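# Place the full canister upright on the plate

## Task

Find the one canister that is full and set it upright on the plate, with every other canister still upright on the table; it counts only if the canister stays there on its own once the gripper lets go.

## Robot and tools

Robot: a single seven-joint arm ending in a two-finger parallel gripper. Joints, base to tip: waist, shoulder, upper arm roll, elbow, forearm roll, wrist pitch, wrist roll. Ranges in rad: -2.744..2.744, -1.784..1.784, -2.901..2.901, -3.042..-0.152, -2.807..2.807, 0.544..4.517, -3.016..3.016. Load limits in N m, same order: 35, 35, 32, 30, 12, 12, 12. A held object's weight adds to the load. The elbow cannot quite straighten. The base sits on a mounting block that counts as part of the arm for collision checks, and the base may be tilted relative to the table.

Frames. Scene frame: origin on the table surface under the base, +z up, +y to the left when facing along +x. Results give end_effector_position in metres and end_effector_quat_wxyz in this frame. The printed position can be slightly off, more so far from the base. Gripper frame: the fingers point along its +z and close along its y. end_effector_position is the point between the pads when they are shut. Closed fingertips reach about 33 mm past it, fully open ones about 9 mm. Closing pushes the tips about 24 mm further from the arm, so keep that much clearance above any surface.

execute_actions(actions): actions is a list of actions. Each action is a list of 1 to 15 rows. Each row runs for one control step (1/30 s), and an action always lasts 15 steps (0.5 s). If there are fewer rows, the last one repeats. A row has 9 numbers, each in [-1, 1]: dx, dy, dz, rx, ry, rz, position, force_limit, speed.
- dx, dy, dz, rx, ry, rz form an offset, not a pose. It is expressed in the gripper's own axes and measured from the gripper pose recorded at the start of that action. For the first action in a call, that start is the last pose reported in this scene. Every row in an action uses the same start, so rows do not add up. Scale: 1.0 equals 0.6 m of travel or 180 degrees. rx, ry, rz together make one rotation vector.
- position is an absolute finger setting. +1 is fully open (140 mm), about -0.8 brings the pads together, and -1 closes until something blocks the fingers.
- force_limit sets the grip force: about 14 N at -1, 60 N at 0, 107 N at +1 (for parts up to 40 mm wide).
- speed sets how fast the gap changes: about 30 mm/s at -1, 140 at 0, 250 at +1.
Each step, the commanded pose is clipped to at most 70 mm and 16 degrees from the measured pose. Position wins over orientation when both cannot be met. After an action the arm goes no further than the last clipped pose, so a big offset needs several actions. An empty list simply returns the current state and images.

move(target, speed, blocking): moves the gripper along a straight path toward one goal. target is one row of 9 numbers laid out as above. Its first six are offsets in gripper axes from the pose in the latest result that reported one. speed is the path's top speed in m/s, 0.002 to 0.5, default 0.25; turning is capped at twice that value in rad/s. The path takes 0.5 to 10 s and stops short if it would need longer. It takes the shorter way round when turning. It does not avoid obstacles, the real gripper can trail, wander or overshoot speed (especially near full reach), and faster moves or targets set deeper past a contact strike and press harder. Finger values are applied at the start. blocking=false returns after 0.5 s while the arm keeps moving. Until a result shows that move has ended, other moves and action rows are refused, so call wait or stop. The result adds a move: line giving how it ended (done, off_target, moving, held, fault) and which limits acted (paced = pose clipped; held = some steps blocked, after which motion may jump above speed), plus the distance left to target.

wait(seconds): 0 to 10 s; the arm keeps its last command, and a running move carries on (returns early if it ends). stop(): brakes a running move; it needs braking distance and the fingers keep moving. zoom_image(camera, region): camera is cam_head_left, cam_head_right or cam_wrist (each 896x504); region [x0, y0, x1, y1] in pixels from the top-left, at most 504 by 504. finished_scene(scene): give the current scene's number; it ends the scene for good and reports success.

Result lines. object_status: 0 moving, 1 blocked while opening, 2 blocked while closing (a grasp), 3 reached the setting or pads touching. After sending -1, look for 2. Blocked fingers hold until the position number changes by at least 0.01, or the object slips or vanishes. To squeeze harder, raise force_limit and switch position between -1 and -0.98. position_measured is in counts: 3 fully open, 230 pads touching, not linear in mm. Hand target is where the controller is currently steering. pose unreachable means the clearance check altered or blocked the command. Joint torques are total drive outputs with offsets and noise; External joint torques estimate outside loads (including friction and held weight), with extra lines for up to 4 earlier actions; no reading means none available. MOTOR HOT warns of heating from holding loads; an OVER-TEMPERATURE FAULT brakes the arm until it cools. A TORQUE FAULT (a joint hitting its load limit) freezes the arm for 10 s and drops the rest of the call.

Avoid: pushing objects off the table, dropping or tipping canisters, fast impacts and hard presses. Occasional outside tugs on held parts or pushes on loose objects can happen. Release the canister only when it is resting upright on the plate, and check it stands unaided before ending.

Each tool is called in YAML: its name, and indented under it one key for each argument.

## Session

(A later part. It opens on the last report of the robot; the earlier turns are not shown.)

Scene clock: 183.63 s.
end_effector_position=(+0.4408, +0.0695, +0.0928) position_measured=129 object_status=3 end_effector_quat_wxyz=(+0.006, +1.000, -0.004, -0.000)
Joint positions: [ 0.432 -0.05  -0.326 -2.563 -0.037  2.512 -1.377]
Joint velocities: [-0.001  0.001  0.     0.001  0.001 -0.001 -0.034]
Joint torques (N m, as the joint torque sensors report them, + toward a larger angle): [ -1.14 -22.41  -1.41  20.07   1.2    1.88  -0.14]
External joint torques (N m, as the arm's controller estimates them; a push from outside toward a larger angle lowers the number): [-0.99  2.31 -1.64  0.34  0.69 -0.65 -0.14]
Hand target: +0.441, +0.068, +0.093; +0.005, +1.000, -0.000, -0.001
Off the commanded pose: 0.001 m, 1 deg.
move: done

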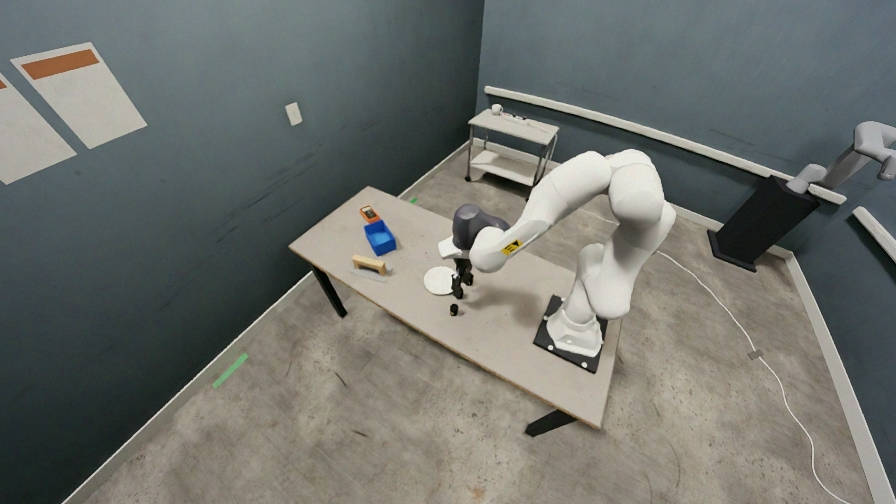

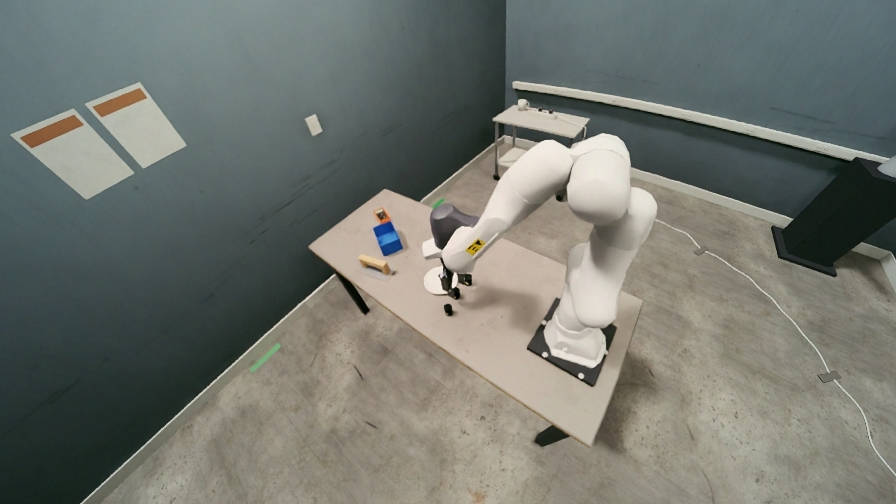

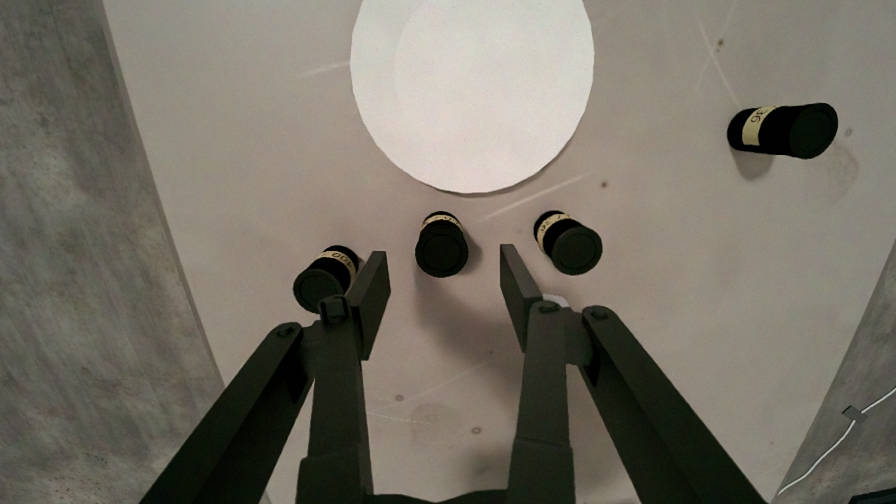

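move:
  target: [0, 0, 0.0797, 0, 0, 0, 0.0, 0, 0]
  speed: 0.12

execute_actions:
  actions:
    - [[0, 0, 0, 0, 0, 0, -1, 0, 0]]
    - [[0, 0, 0, 0, 0, 0, -1, 0, 0]]

move:
  target: [0, 0, -0.067, 0, 0, 0, -1, 0, 0]
  speed: 0.1

Scene clock: 191.87 s.
end_effector_position=(+0.4411, +0.0670, +0.0451) position_measured=129 object_status=3 end_effector_quat_wxyz=(+0.007, +1.000, -0.008, -0.001)
Joint positions: [ 0.432  0.079 -0.32  -2.576  0.034  2.646 -1.422]
Joint velocities: [ 0.001 -0.001 -0.     0.     0.004  0.012 -0.014]
Joint torques (N m, as the joint torque sensors report them, + toward a larger angle): [ -0.41 -24.78   0.49  16.21   1.01   2.69  -0.15]
External joint torques (N m, as the arm's controller estimates them; a push from outside toward a larger angle lowers the number): [-0.27  2.38  1.22 -1.59  0.59  0.15 -0.16]
Hand target: +0.442, +0.068, +0.045; +0.007, +1.000, -0.004, +0.000
Off the commanded pose: 0.002 m, 1 deg.
move: done

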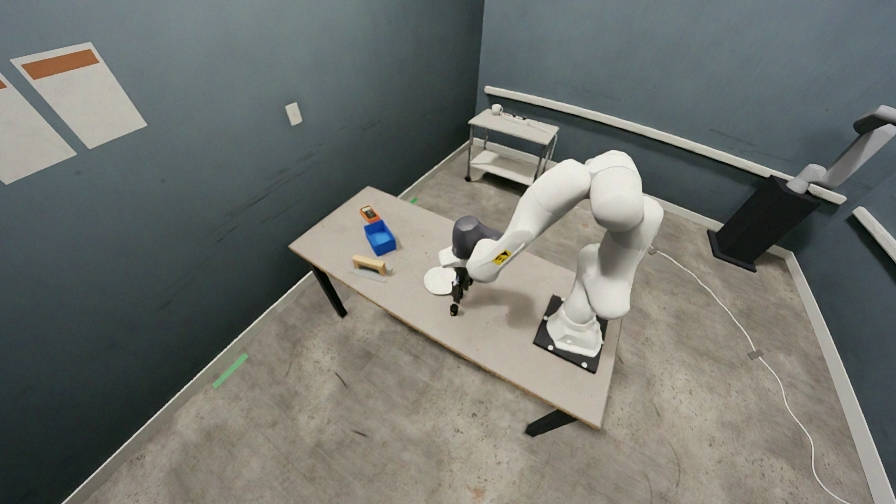

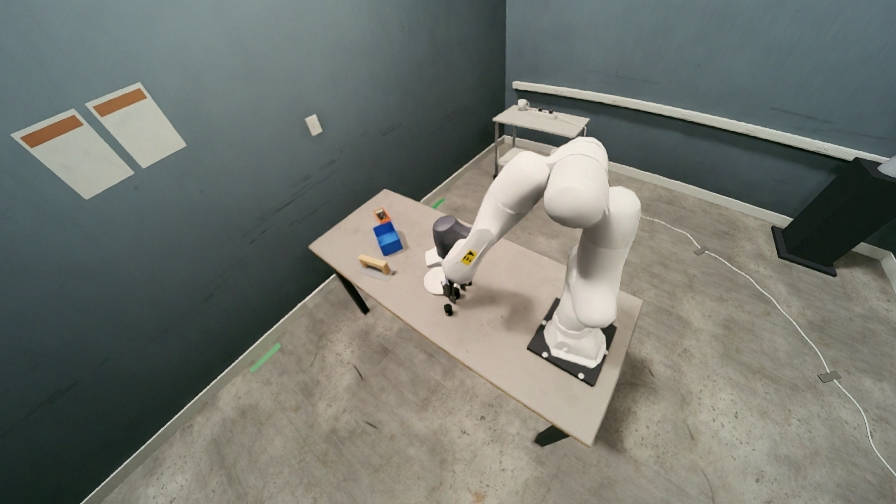

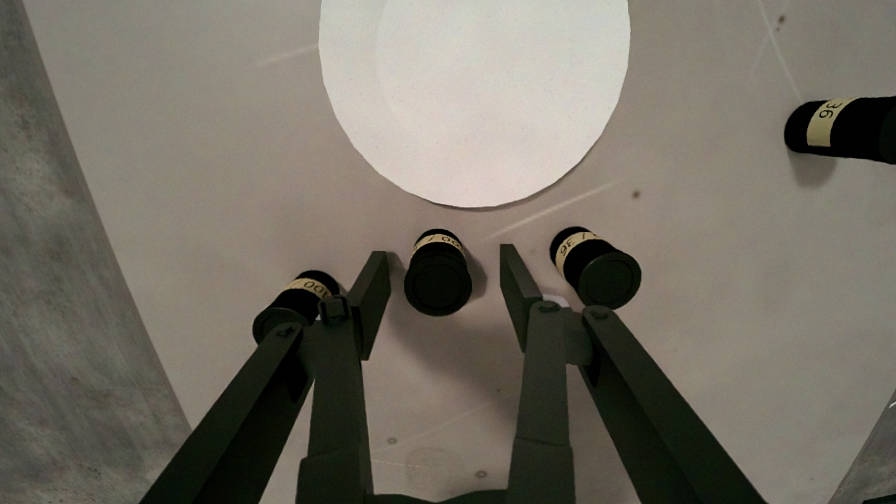

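Scene clock: 192.87 s.
end_effector_position=(+0.4413, +0.0671, +0.0453) position_measured=186 object_status=2 end_effector_quat_wxyz=(+0.007, +1.000, -0.008, -0.000)
Joint positions: [ 0.432  0.078 -0.32  -2.576  0.034  2.646 -1.422]
Joint velocities: [ 0.001  0.001 -0.     0.    -0.    -0.    -0.001]
Joint torques (N m, as the joint torque sensors report them, + toward a larger angle): [ -0.76 -25.96  -0.82  16.45   0.47   2.31   0.02]
External joint torques (N m, as the arm's controller estimates them; a push from outside toward a larger angle lowers the number): [-0.64  1.03 -0.13 -1.25  0.05 -0.2   0.02]
External joint torques at the end of the 1st action: [-0.49  1.68 -0.4  -1.41  0.04 -0.21  0.04]
Hand target: +0.441, +0.067, +0.045; +0.007, +1.000, -0.008, -0.000
Off the commanded pose: 0.000 m, 0 deg.

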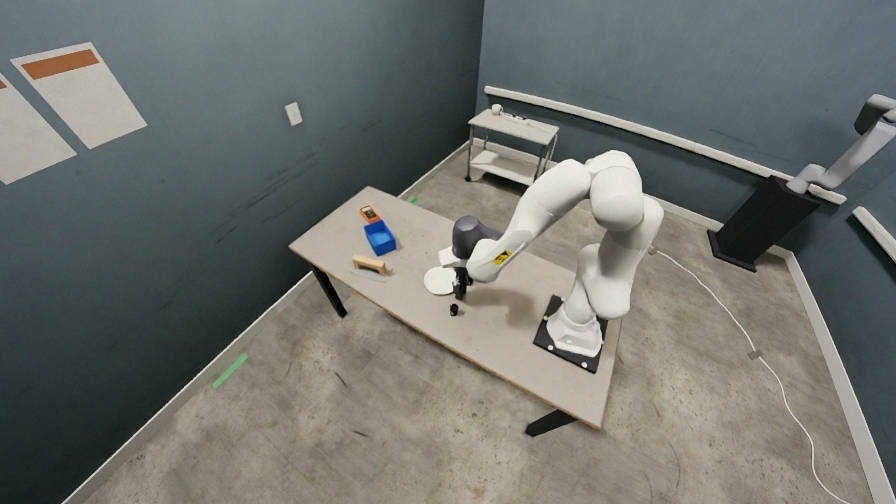

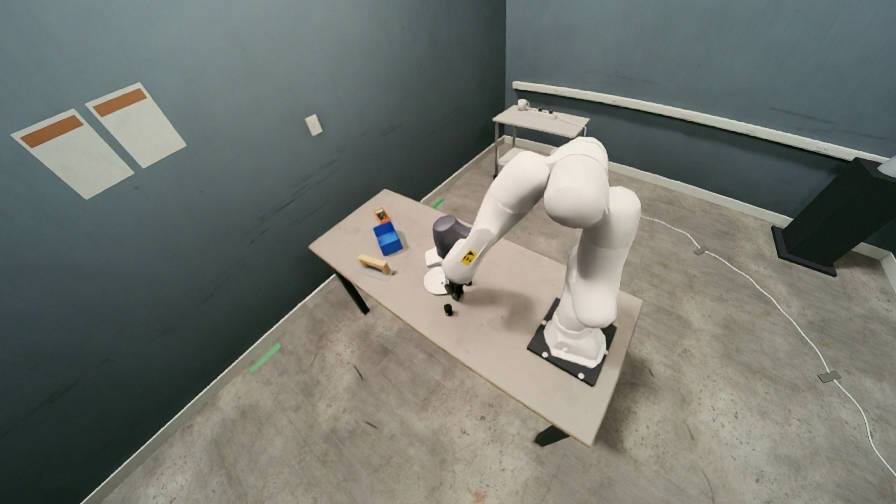

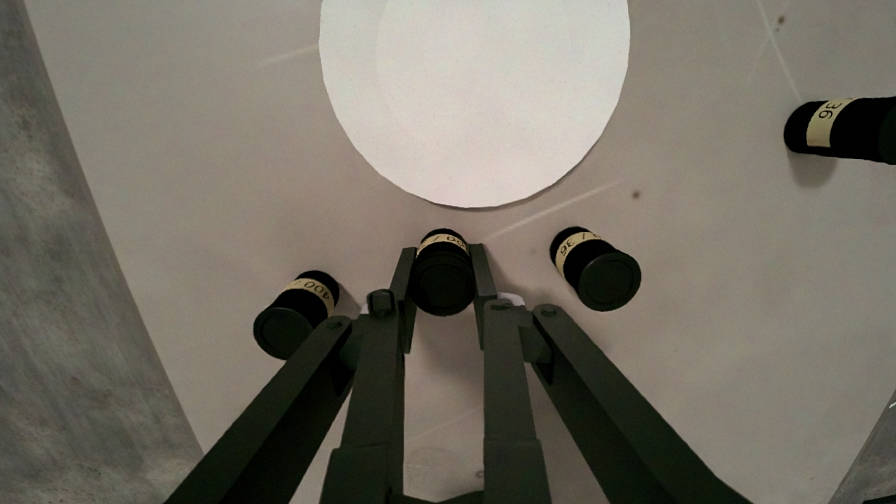

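Scene clock: 193.87 s.
end_effector_position=(+0.4405, +0.0704, +0.0849) position_measured=186 object_status=2 end_effector_quat_wxyz=(+0.006, +1.000, -0.003, -0.000)
Joint positions: [ 0.432 -0.031 -0.323 -2.567 -0.027  2.534 -1.384]
Joint velocities: [ 0.001  0.001  0.     0.    -0.003 -0.011  0.014]
Joint torques (N m, as the joint torque sensors report them, + toward a larger angle): [ -2.02 -24.94  -1.17  18.96  -0.01   1.91   0.17]
External joint torques (N m, as the arm's controller estimates them; a push from outside toward a larger angle lowers the number): [-1.82  0.11 -1.2  -0.42 -0.52 -0.61  0.17]
Hand target: +0.441, +0.068, +0.086; +0.006, +1.000, -0.008, -0.001
Off the commanded pose: 0.003 m, 1 deg.
move: done

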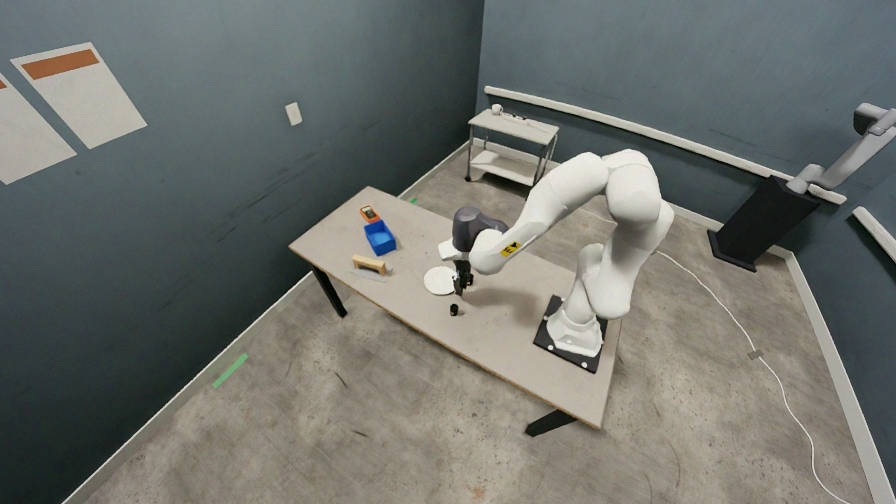

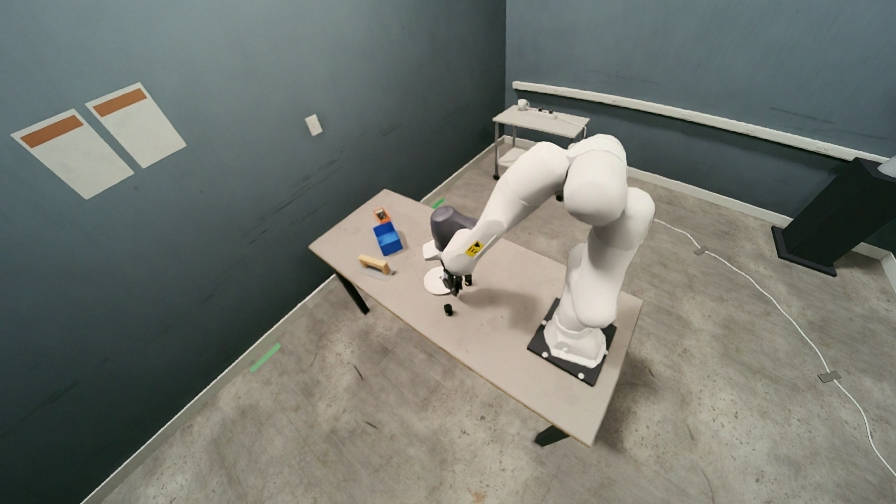

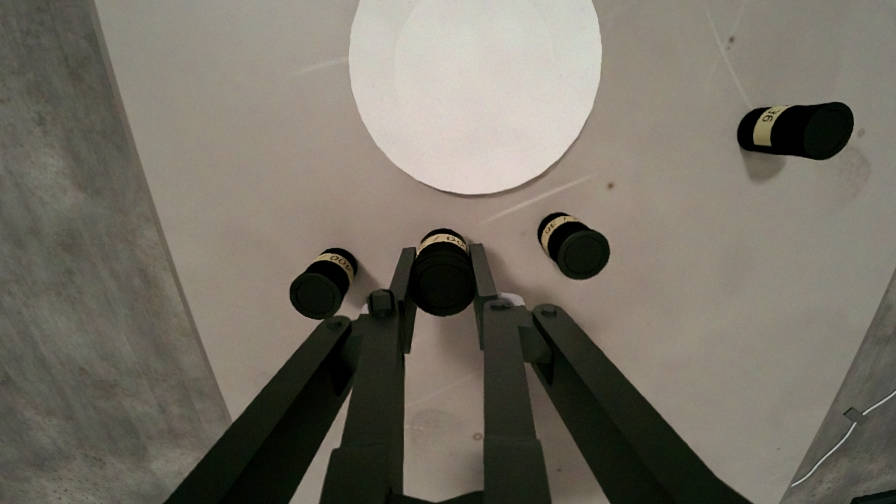

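move:
  target: [0, 0, 0.064, 0, 0, 0, -1, 0, 0]
  speed: 0.08

execute_actions:
  actions:
    - [[0, 0, 0, 0, 0, 0, 0.0, 0, 0]]

move:
  target: [0, 0, -0.075, 0, 0, 0, 0.0, 0, 0]
  speed: 0.1

Scene clock: 200.20 s.
end_effector_position=(+0.4410, +0.0682, +0.0469) position_measured=186 object_status=2 end_effector_quat_wxyz=(+0.007, +1.000, -0.008, -0.001)
Joint positions: [ 0.432  0.073 -0.318 -2.576  0.03   2.641 -1.419]
Joint velocities: [-0.001  0.     0.002 -0.001  0.004  0.01  -0.017]
Joint torques (N m, as the joint torque sensors report them, + toward a larger angle): [ -0.32 -24.88   0.57  15.92   1.1    2.67  -0.22]
External joint torques (N m, as the arm's controller estimates them; a push from outside toward a larger angle lowers the number): [-0.18  2.    1.25 -1.79  0.67  0.17 -0.22]
Hand target: +0.441, +0.069, +0.046; +0.007, +1.000, -0.003, +0.000
Off the commanded pose: 0.002 m, 1 deg.
move: done

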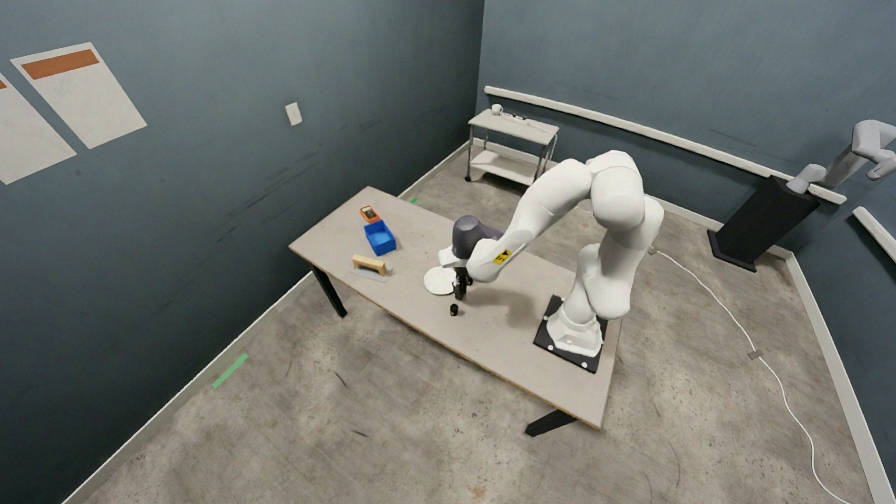

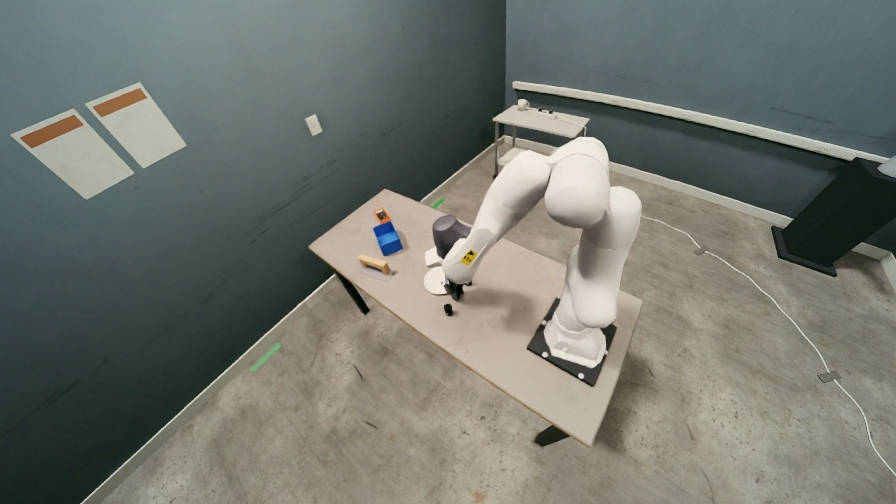

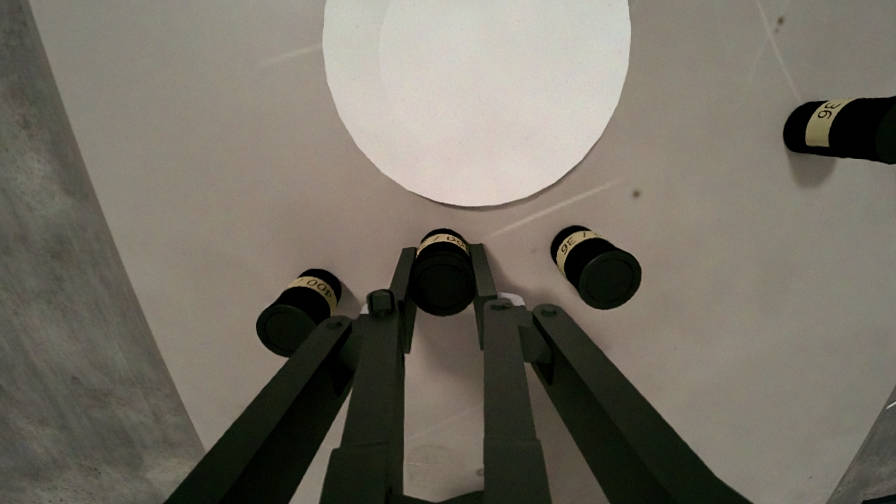

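Scene clock: 200.70 s.
end_effector_position=(+0.4410, +0.0682, +0.0469) position_measured=129 object_status=3 end_effector_quat_wxyz=(+0.007, +1.000, -0.008, -0.001)
Joint positions: [ 0.432  0.073 -0.318 -2.576  0.03   2.641 -1.419]
Joint velocities: [ 0.     0.    -0.001 -0.001 -0.001  0.    -0.   ]
Joint torques (N m, as the joint torque sensors report them, + toward a larger angle): [ -0.51 -25.57  -1.07  16.29   0.47   2.31   0.01]
External joint torques (N m, as the arm's controller estimates them; a push from outside toward a larger angle lowers the number): [-0.29  1.32 -0.32 -1.41  0.04 -0.19  0.01]
Hand target: +0.441, +0.068, +0.047; +0.007, +1.000, -0.008, -0.001
Off the commanded pose: 0.000 m, 0 deg.

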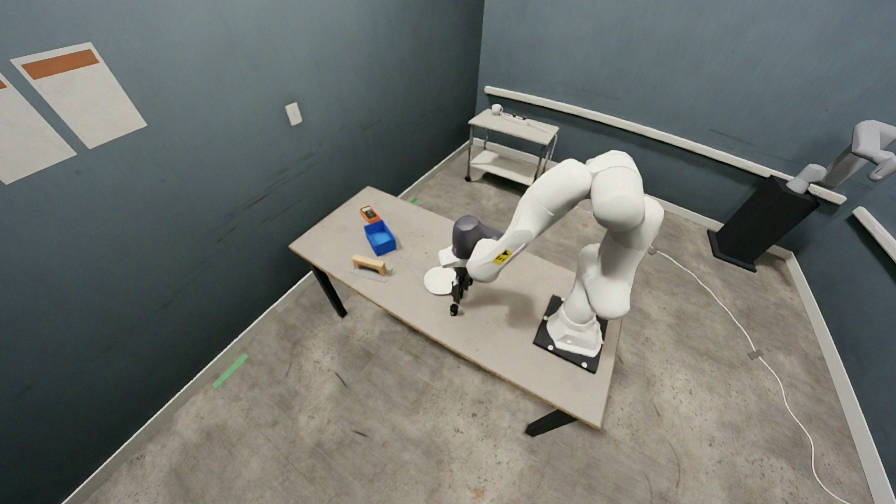

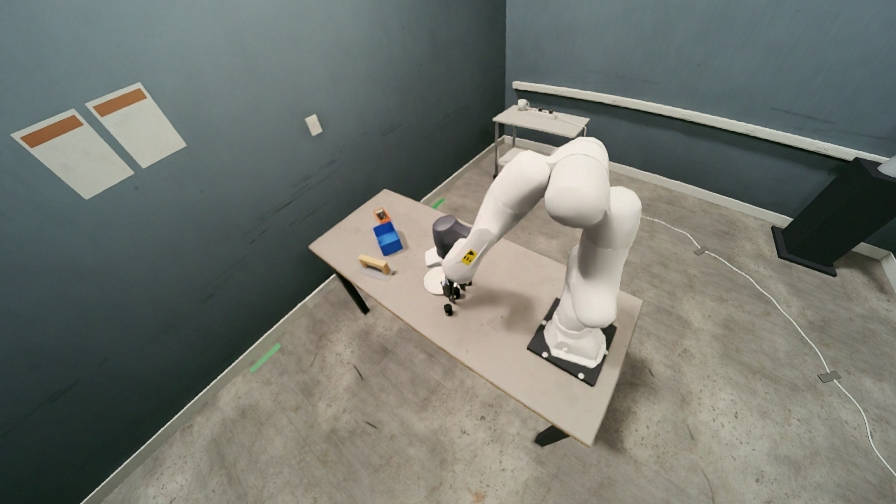

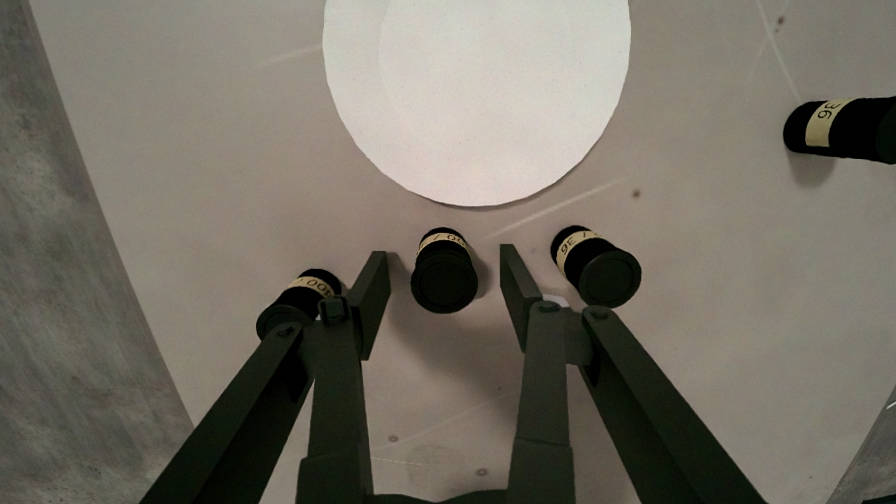

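Scene clock: 201.73 s.
end_effector_position=(+0.4401, +0.0715, +0.0915) position_measured=129 object_status=3 end_effector_quat_wxyz=(+0.006, +1.000, -0.003, -0.001)
Joint positions: [ 0.432 -0.047 -0.32  -2.564 -0.034  2.515 -1.377]
Joint velocities: [ 0.     0.001 -0.002 -0.    -0.001 -0.009  0.013]
Joint torques (N m, as the joint torque sensors report them, + toward a larger angle): [ -1.75 -24.4   -1.12  19.07  -0.01   1.91   0.18]
External joint torques (N m, as the arm's controller estimates them; a push from outside toward a larger angle lowers the number): [-1.55  0.34 -1.26 -0.54 -0.53 -0.61  0.18]
Hand target: +0.440, +0.070, +0.092; +0.006, +1.000, -0.007, -0.001
Off the commanded pose: 0.003 m, 1 deg.
move: done

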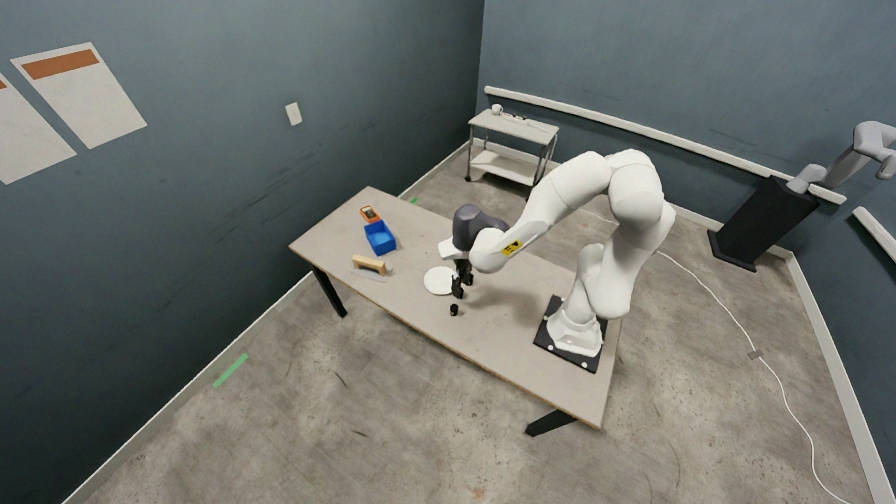

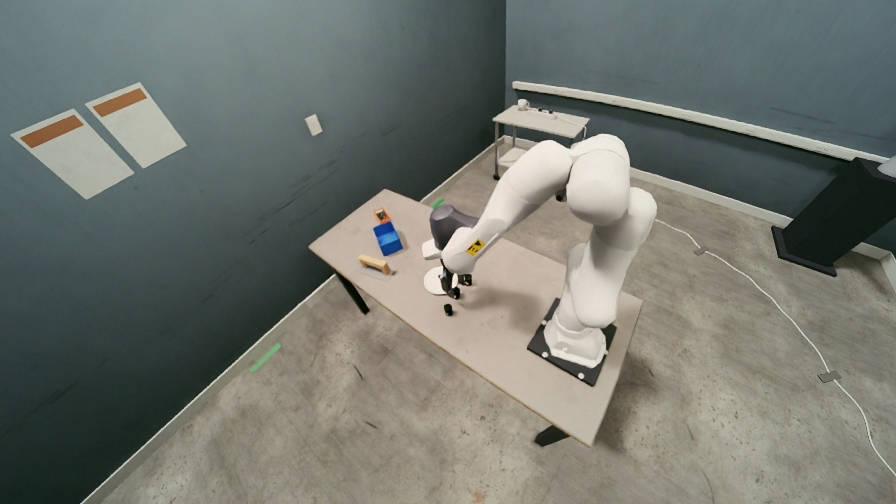

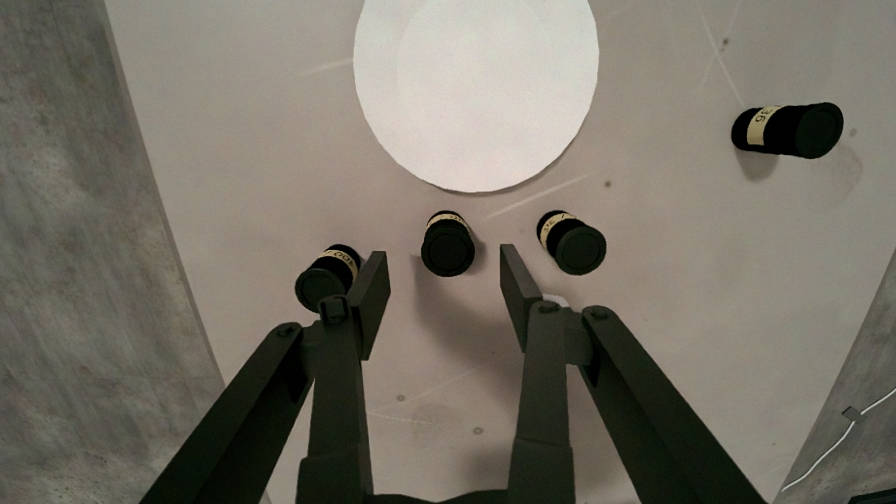

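move:
  target: [0.0, 0.1417, 0.0, 0, 0, 0, 0.0, 0, 0]
  speed: 0.15

Scene clock: 209.80 s.
end_effector_position=(+0.4401, -0.0138, +0.0929) position_measured=129 object_status=3 end_effector_quat_wxyz=(+0.007, +1.000, -0.007, -0.001)
Joint positions: [ 0.349 -0.068 -0.431 -2.581 -0.063  2.515 -1.539]
Joint velocities: [ 0.    -0.001 -0.001 -0.001  0.    -0.    -0.032]
Joint torques (N m, as the joint torque sensors report them, + toward a larger angle): [ -0.88 -22.67  -1.07  17.69   1.08   2.63  -0.23]
External joint torques (N m, as the arm's controller estimates them; a push from outside toward a larger angle lowers the number): [-0.7   0.45 -1.57 -1.86  0.55  0.12 -0.23]
Hand target: +0.440, -0.015, +0.093; +0.006, +1.000, -0.003, +0.000
Off the commanded pose: 0.001 m, 0 deg.
move: done

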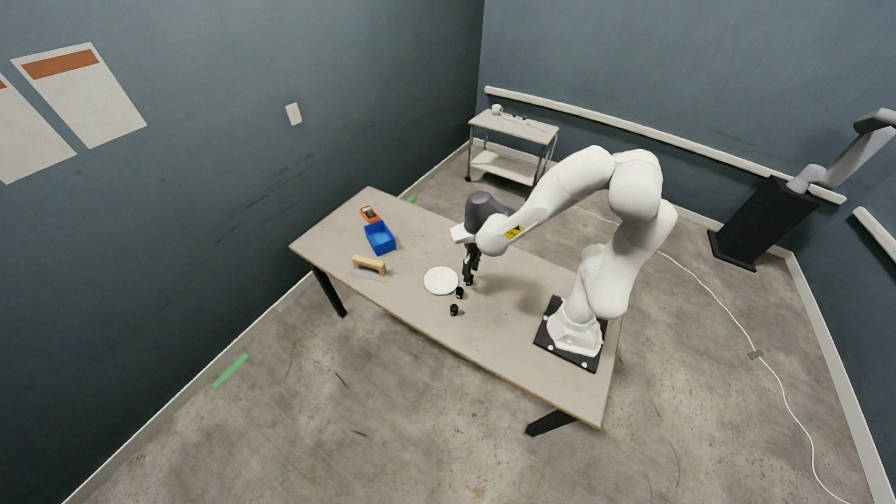

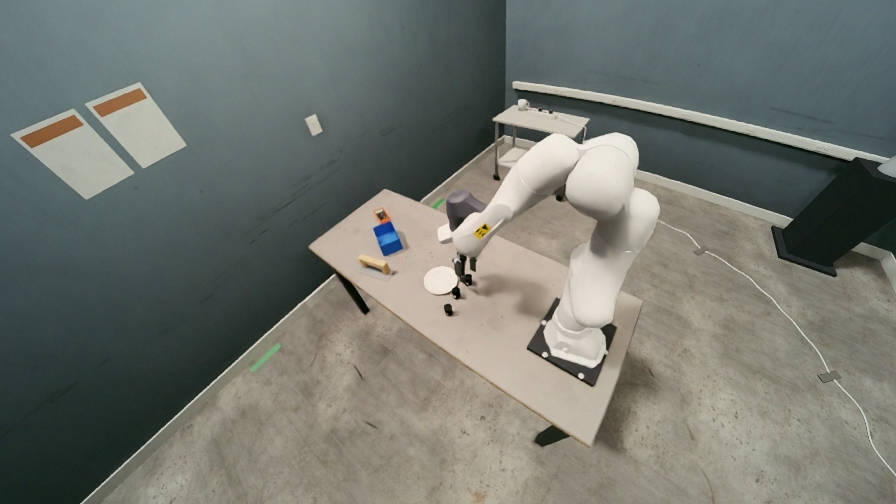

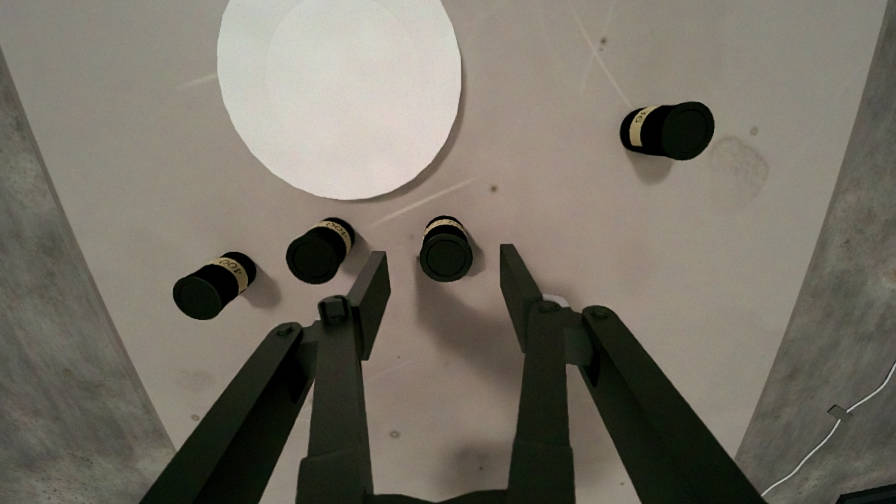

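move:
  target: [-0.005, 0, 0.0798, 0, 0, 0, 0.0, 0, 0]
  speed: 0.12

execute_actions:
  actions:
    - [[0, 0, 0, 0, 0, 0, -1, 0, 0]]
    - [[0, 0, 0, 0, 0, 0, -1, 0, 0]]

move:
  target: [0, 0, -0.067, 0, 0, 0, -1, 0, 0]
  speed: 0.1

Scene clock: 215.57 s.
end_effector_position=(+0.4370, -0.0163, +0.0452) position_measured=129 object_status=3 end_effector_quat_wxyz=(+0.008, +1.000, -0.012, -0.001)
Joint positions: [ 0.349  0.061 -0.423 -2.604  0.029  2.655 -1.598]
Joint velocities: [ 0.002  0.002  0.     0.001  0.007  0.01  -0.021]
Joint torques (N m, as the joint torque sensors report them, + toward a larger angle): [ -0.08 -22.97   0.21  15.94   0.98   2.7   -0.18]
External joint torques (N m, as the arm's controller estimates them; a push from outside toward a larger angle lowers the number): [-0.05  2.39  0.85 -1.63  0.56  0.19 -0.18]
Hand target: +0.438, -0.015, +0.045; +0.008, +1.000, -0.007, -0.000
Off the commanded pose: 0.002 m, 1 deg.
move: done

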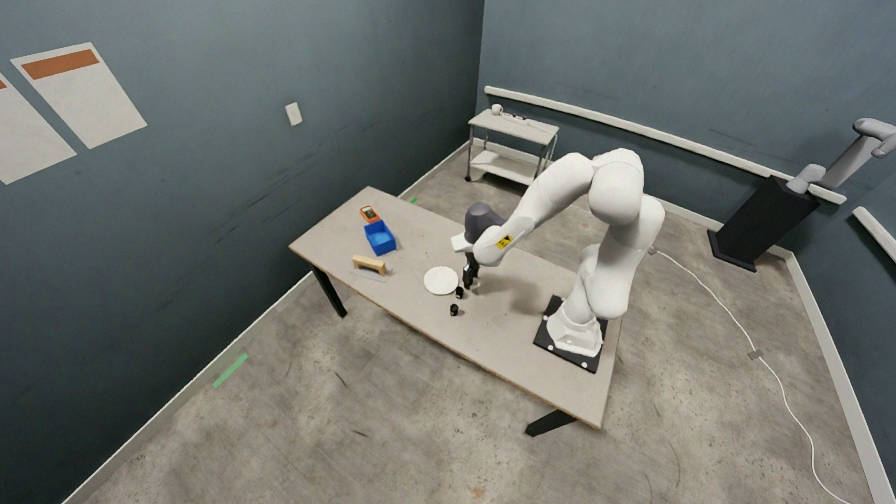

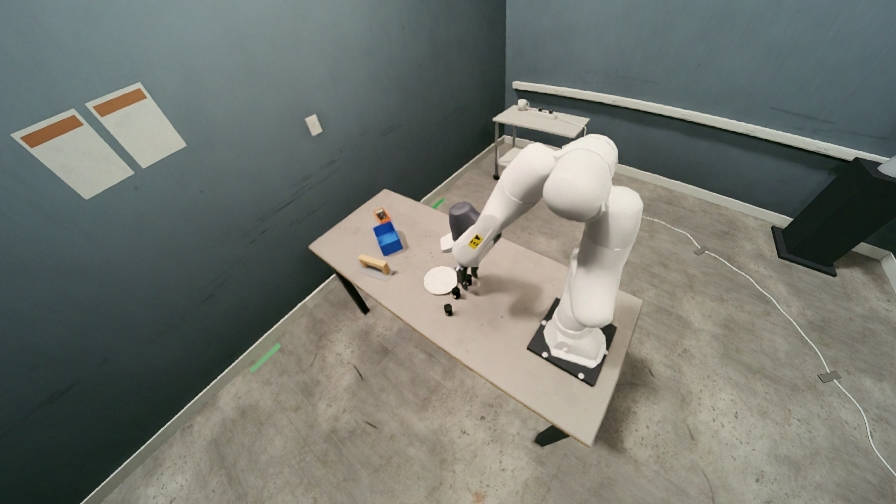

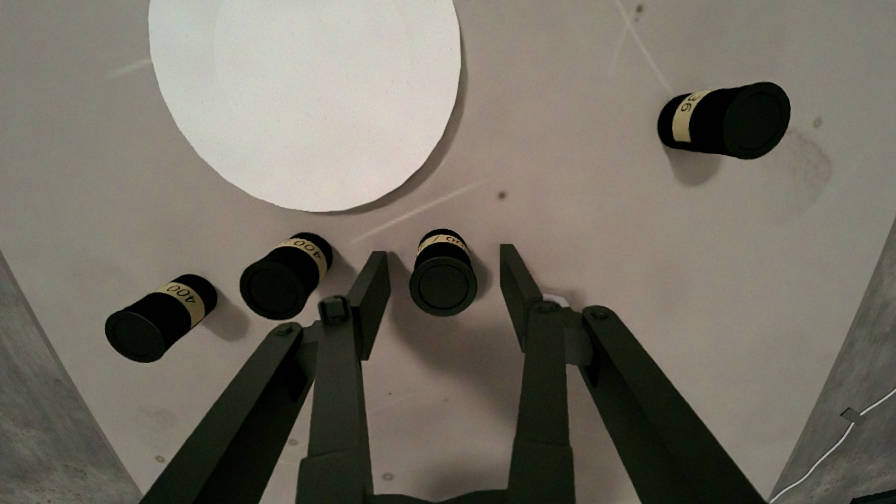

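Scene clock: 216.57 s.
end_effector_position=(+0.4373, -0.0162, +0.0454) position_measured=186 object_status=2 end_effector_quat_wxyz=(+0.008, +1.000, -0.012, -0.001)
Joint positions: [ 0.349  0.06  -0.423 -2.604  0.029  2.655 -1.598]
Joint velocities: [-0.001  0.     0.     0.     0.001 -0.     0.001]
Joint torques (N m, as the joint torque sensors report them, + toward a larger angle): [ -0.36 -24.39  -0.95  16.14   0.49   2.32   0.04]
External joint torques (N m, as the arm's controller estimates them; a push from outside toward a larger angle lowers the number): [-0.2   1.   -0.21 -1.43  0.07 -0.2   0.04]
External joint torques at the end of the 1st action: [-0.34  1.62 -0.04 -1.49  0.03 -0.23  0.01]
Hand target: +0.437, -0.016, +0.045; +0.008, +1.000, -0.012, -0.001
Off the commanded pose: 0.000 m, 0 deg.

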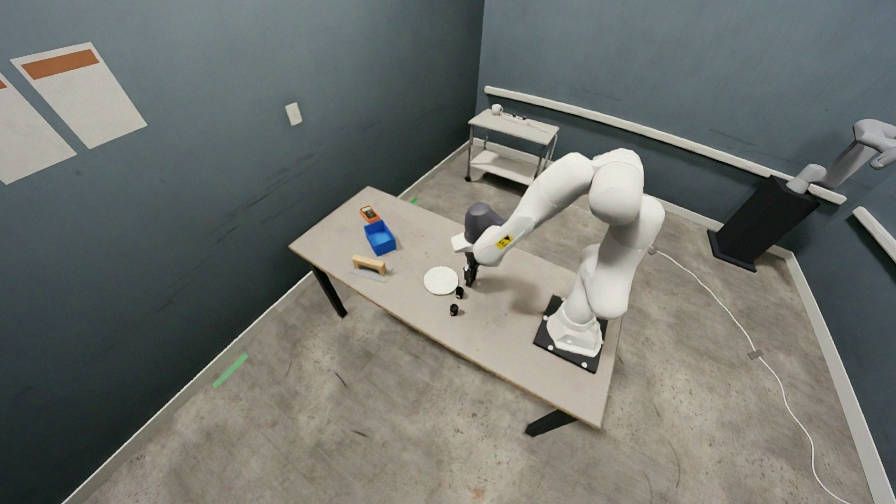

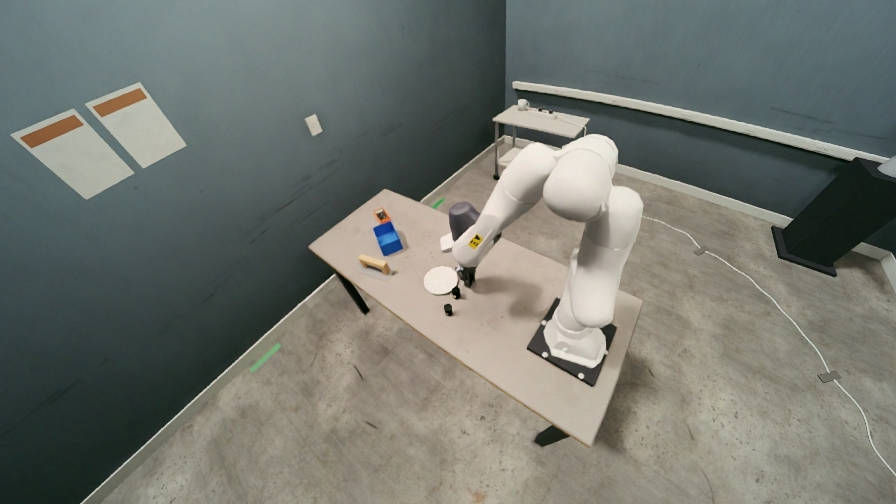

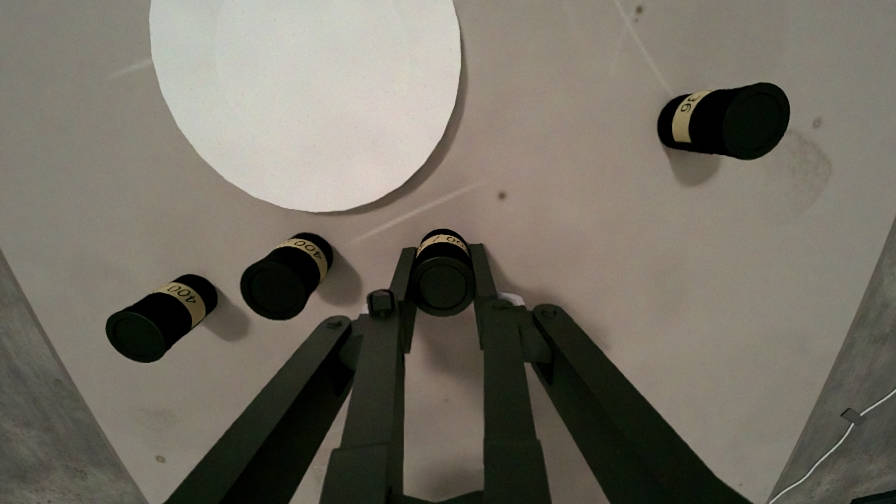

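Scene clock: 217.57 s.
end_effector_position=(+0.4369, -0.0134, +0.0850) position_measured=186 object_status=2 end_effector_quat_wxyz=(+0.007, +1.000, -0.007, -0.001)
Joint positions: [ 0.346 -0.056 -0.427 -2.595 -0.056  2.54  -1.543]
Joint velocities: [-0.    -0.     0.    -0.    -0.003 -0.012  0.019]
Joint torques (N m, as the joint torque sensors report them, + toward a larger angle): [ -1.71 -23.26  -0.47  18.89  -0.07   1.99   0.27]
External joint torques (N m, as the arm's controller estimates them; a push from outside toward a larger angle lowers the number): [-1.6   0.   -0.91 -0.38 -0.57 -0.53  0.27]
Hand target: +0.437, -0.015, +0.086; +0.007, +1.000, -0.012, -0.002
Off the commanded pose: 0.002 m, 1 deg.
move: done

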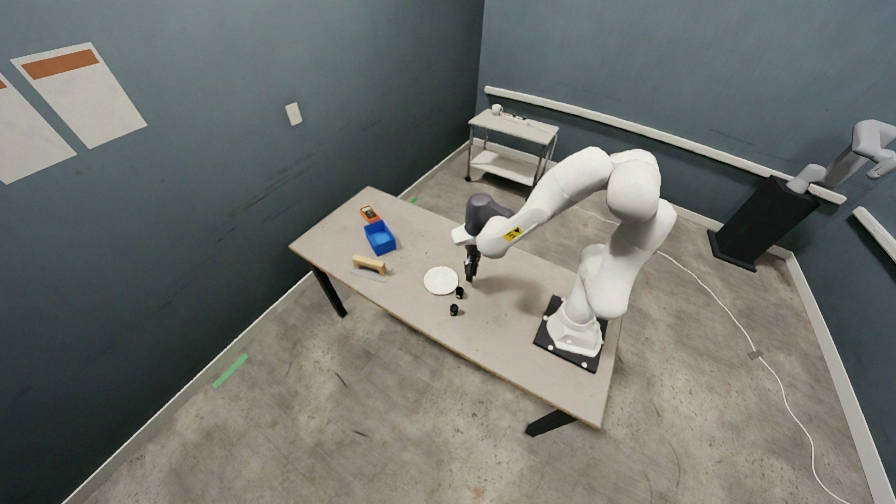

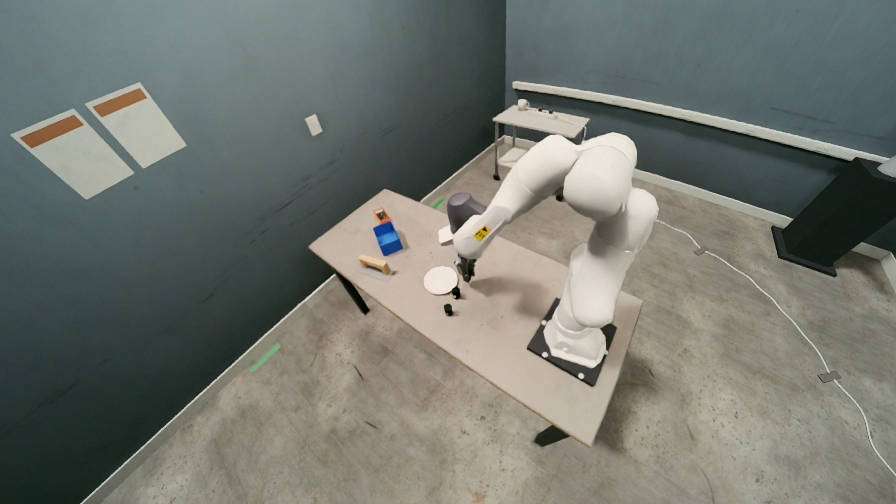

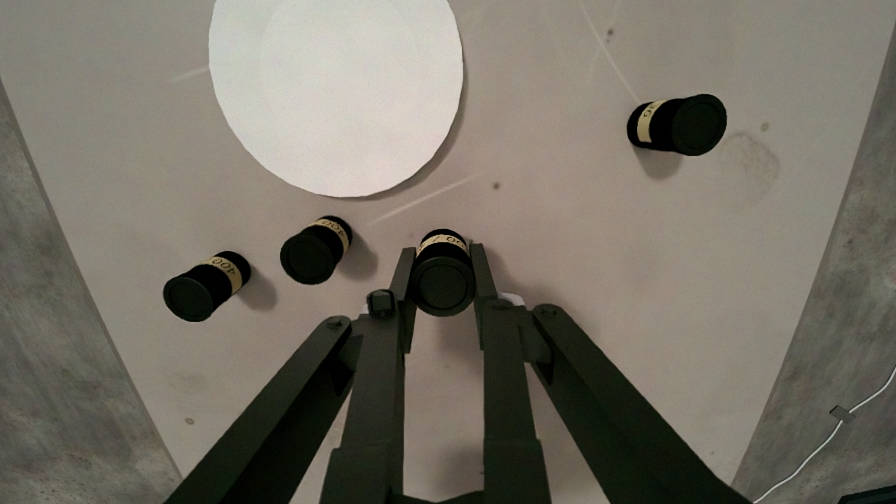

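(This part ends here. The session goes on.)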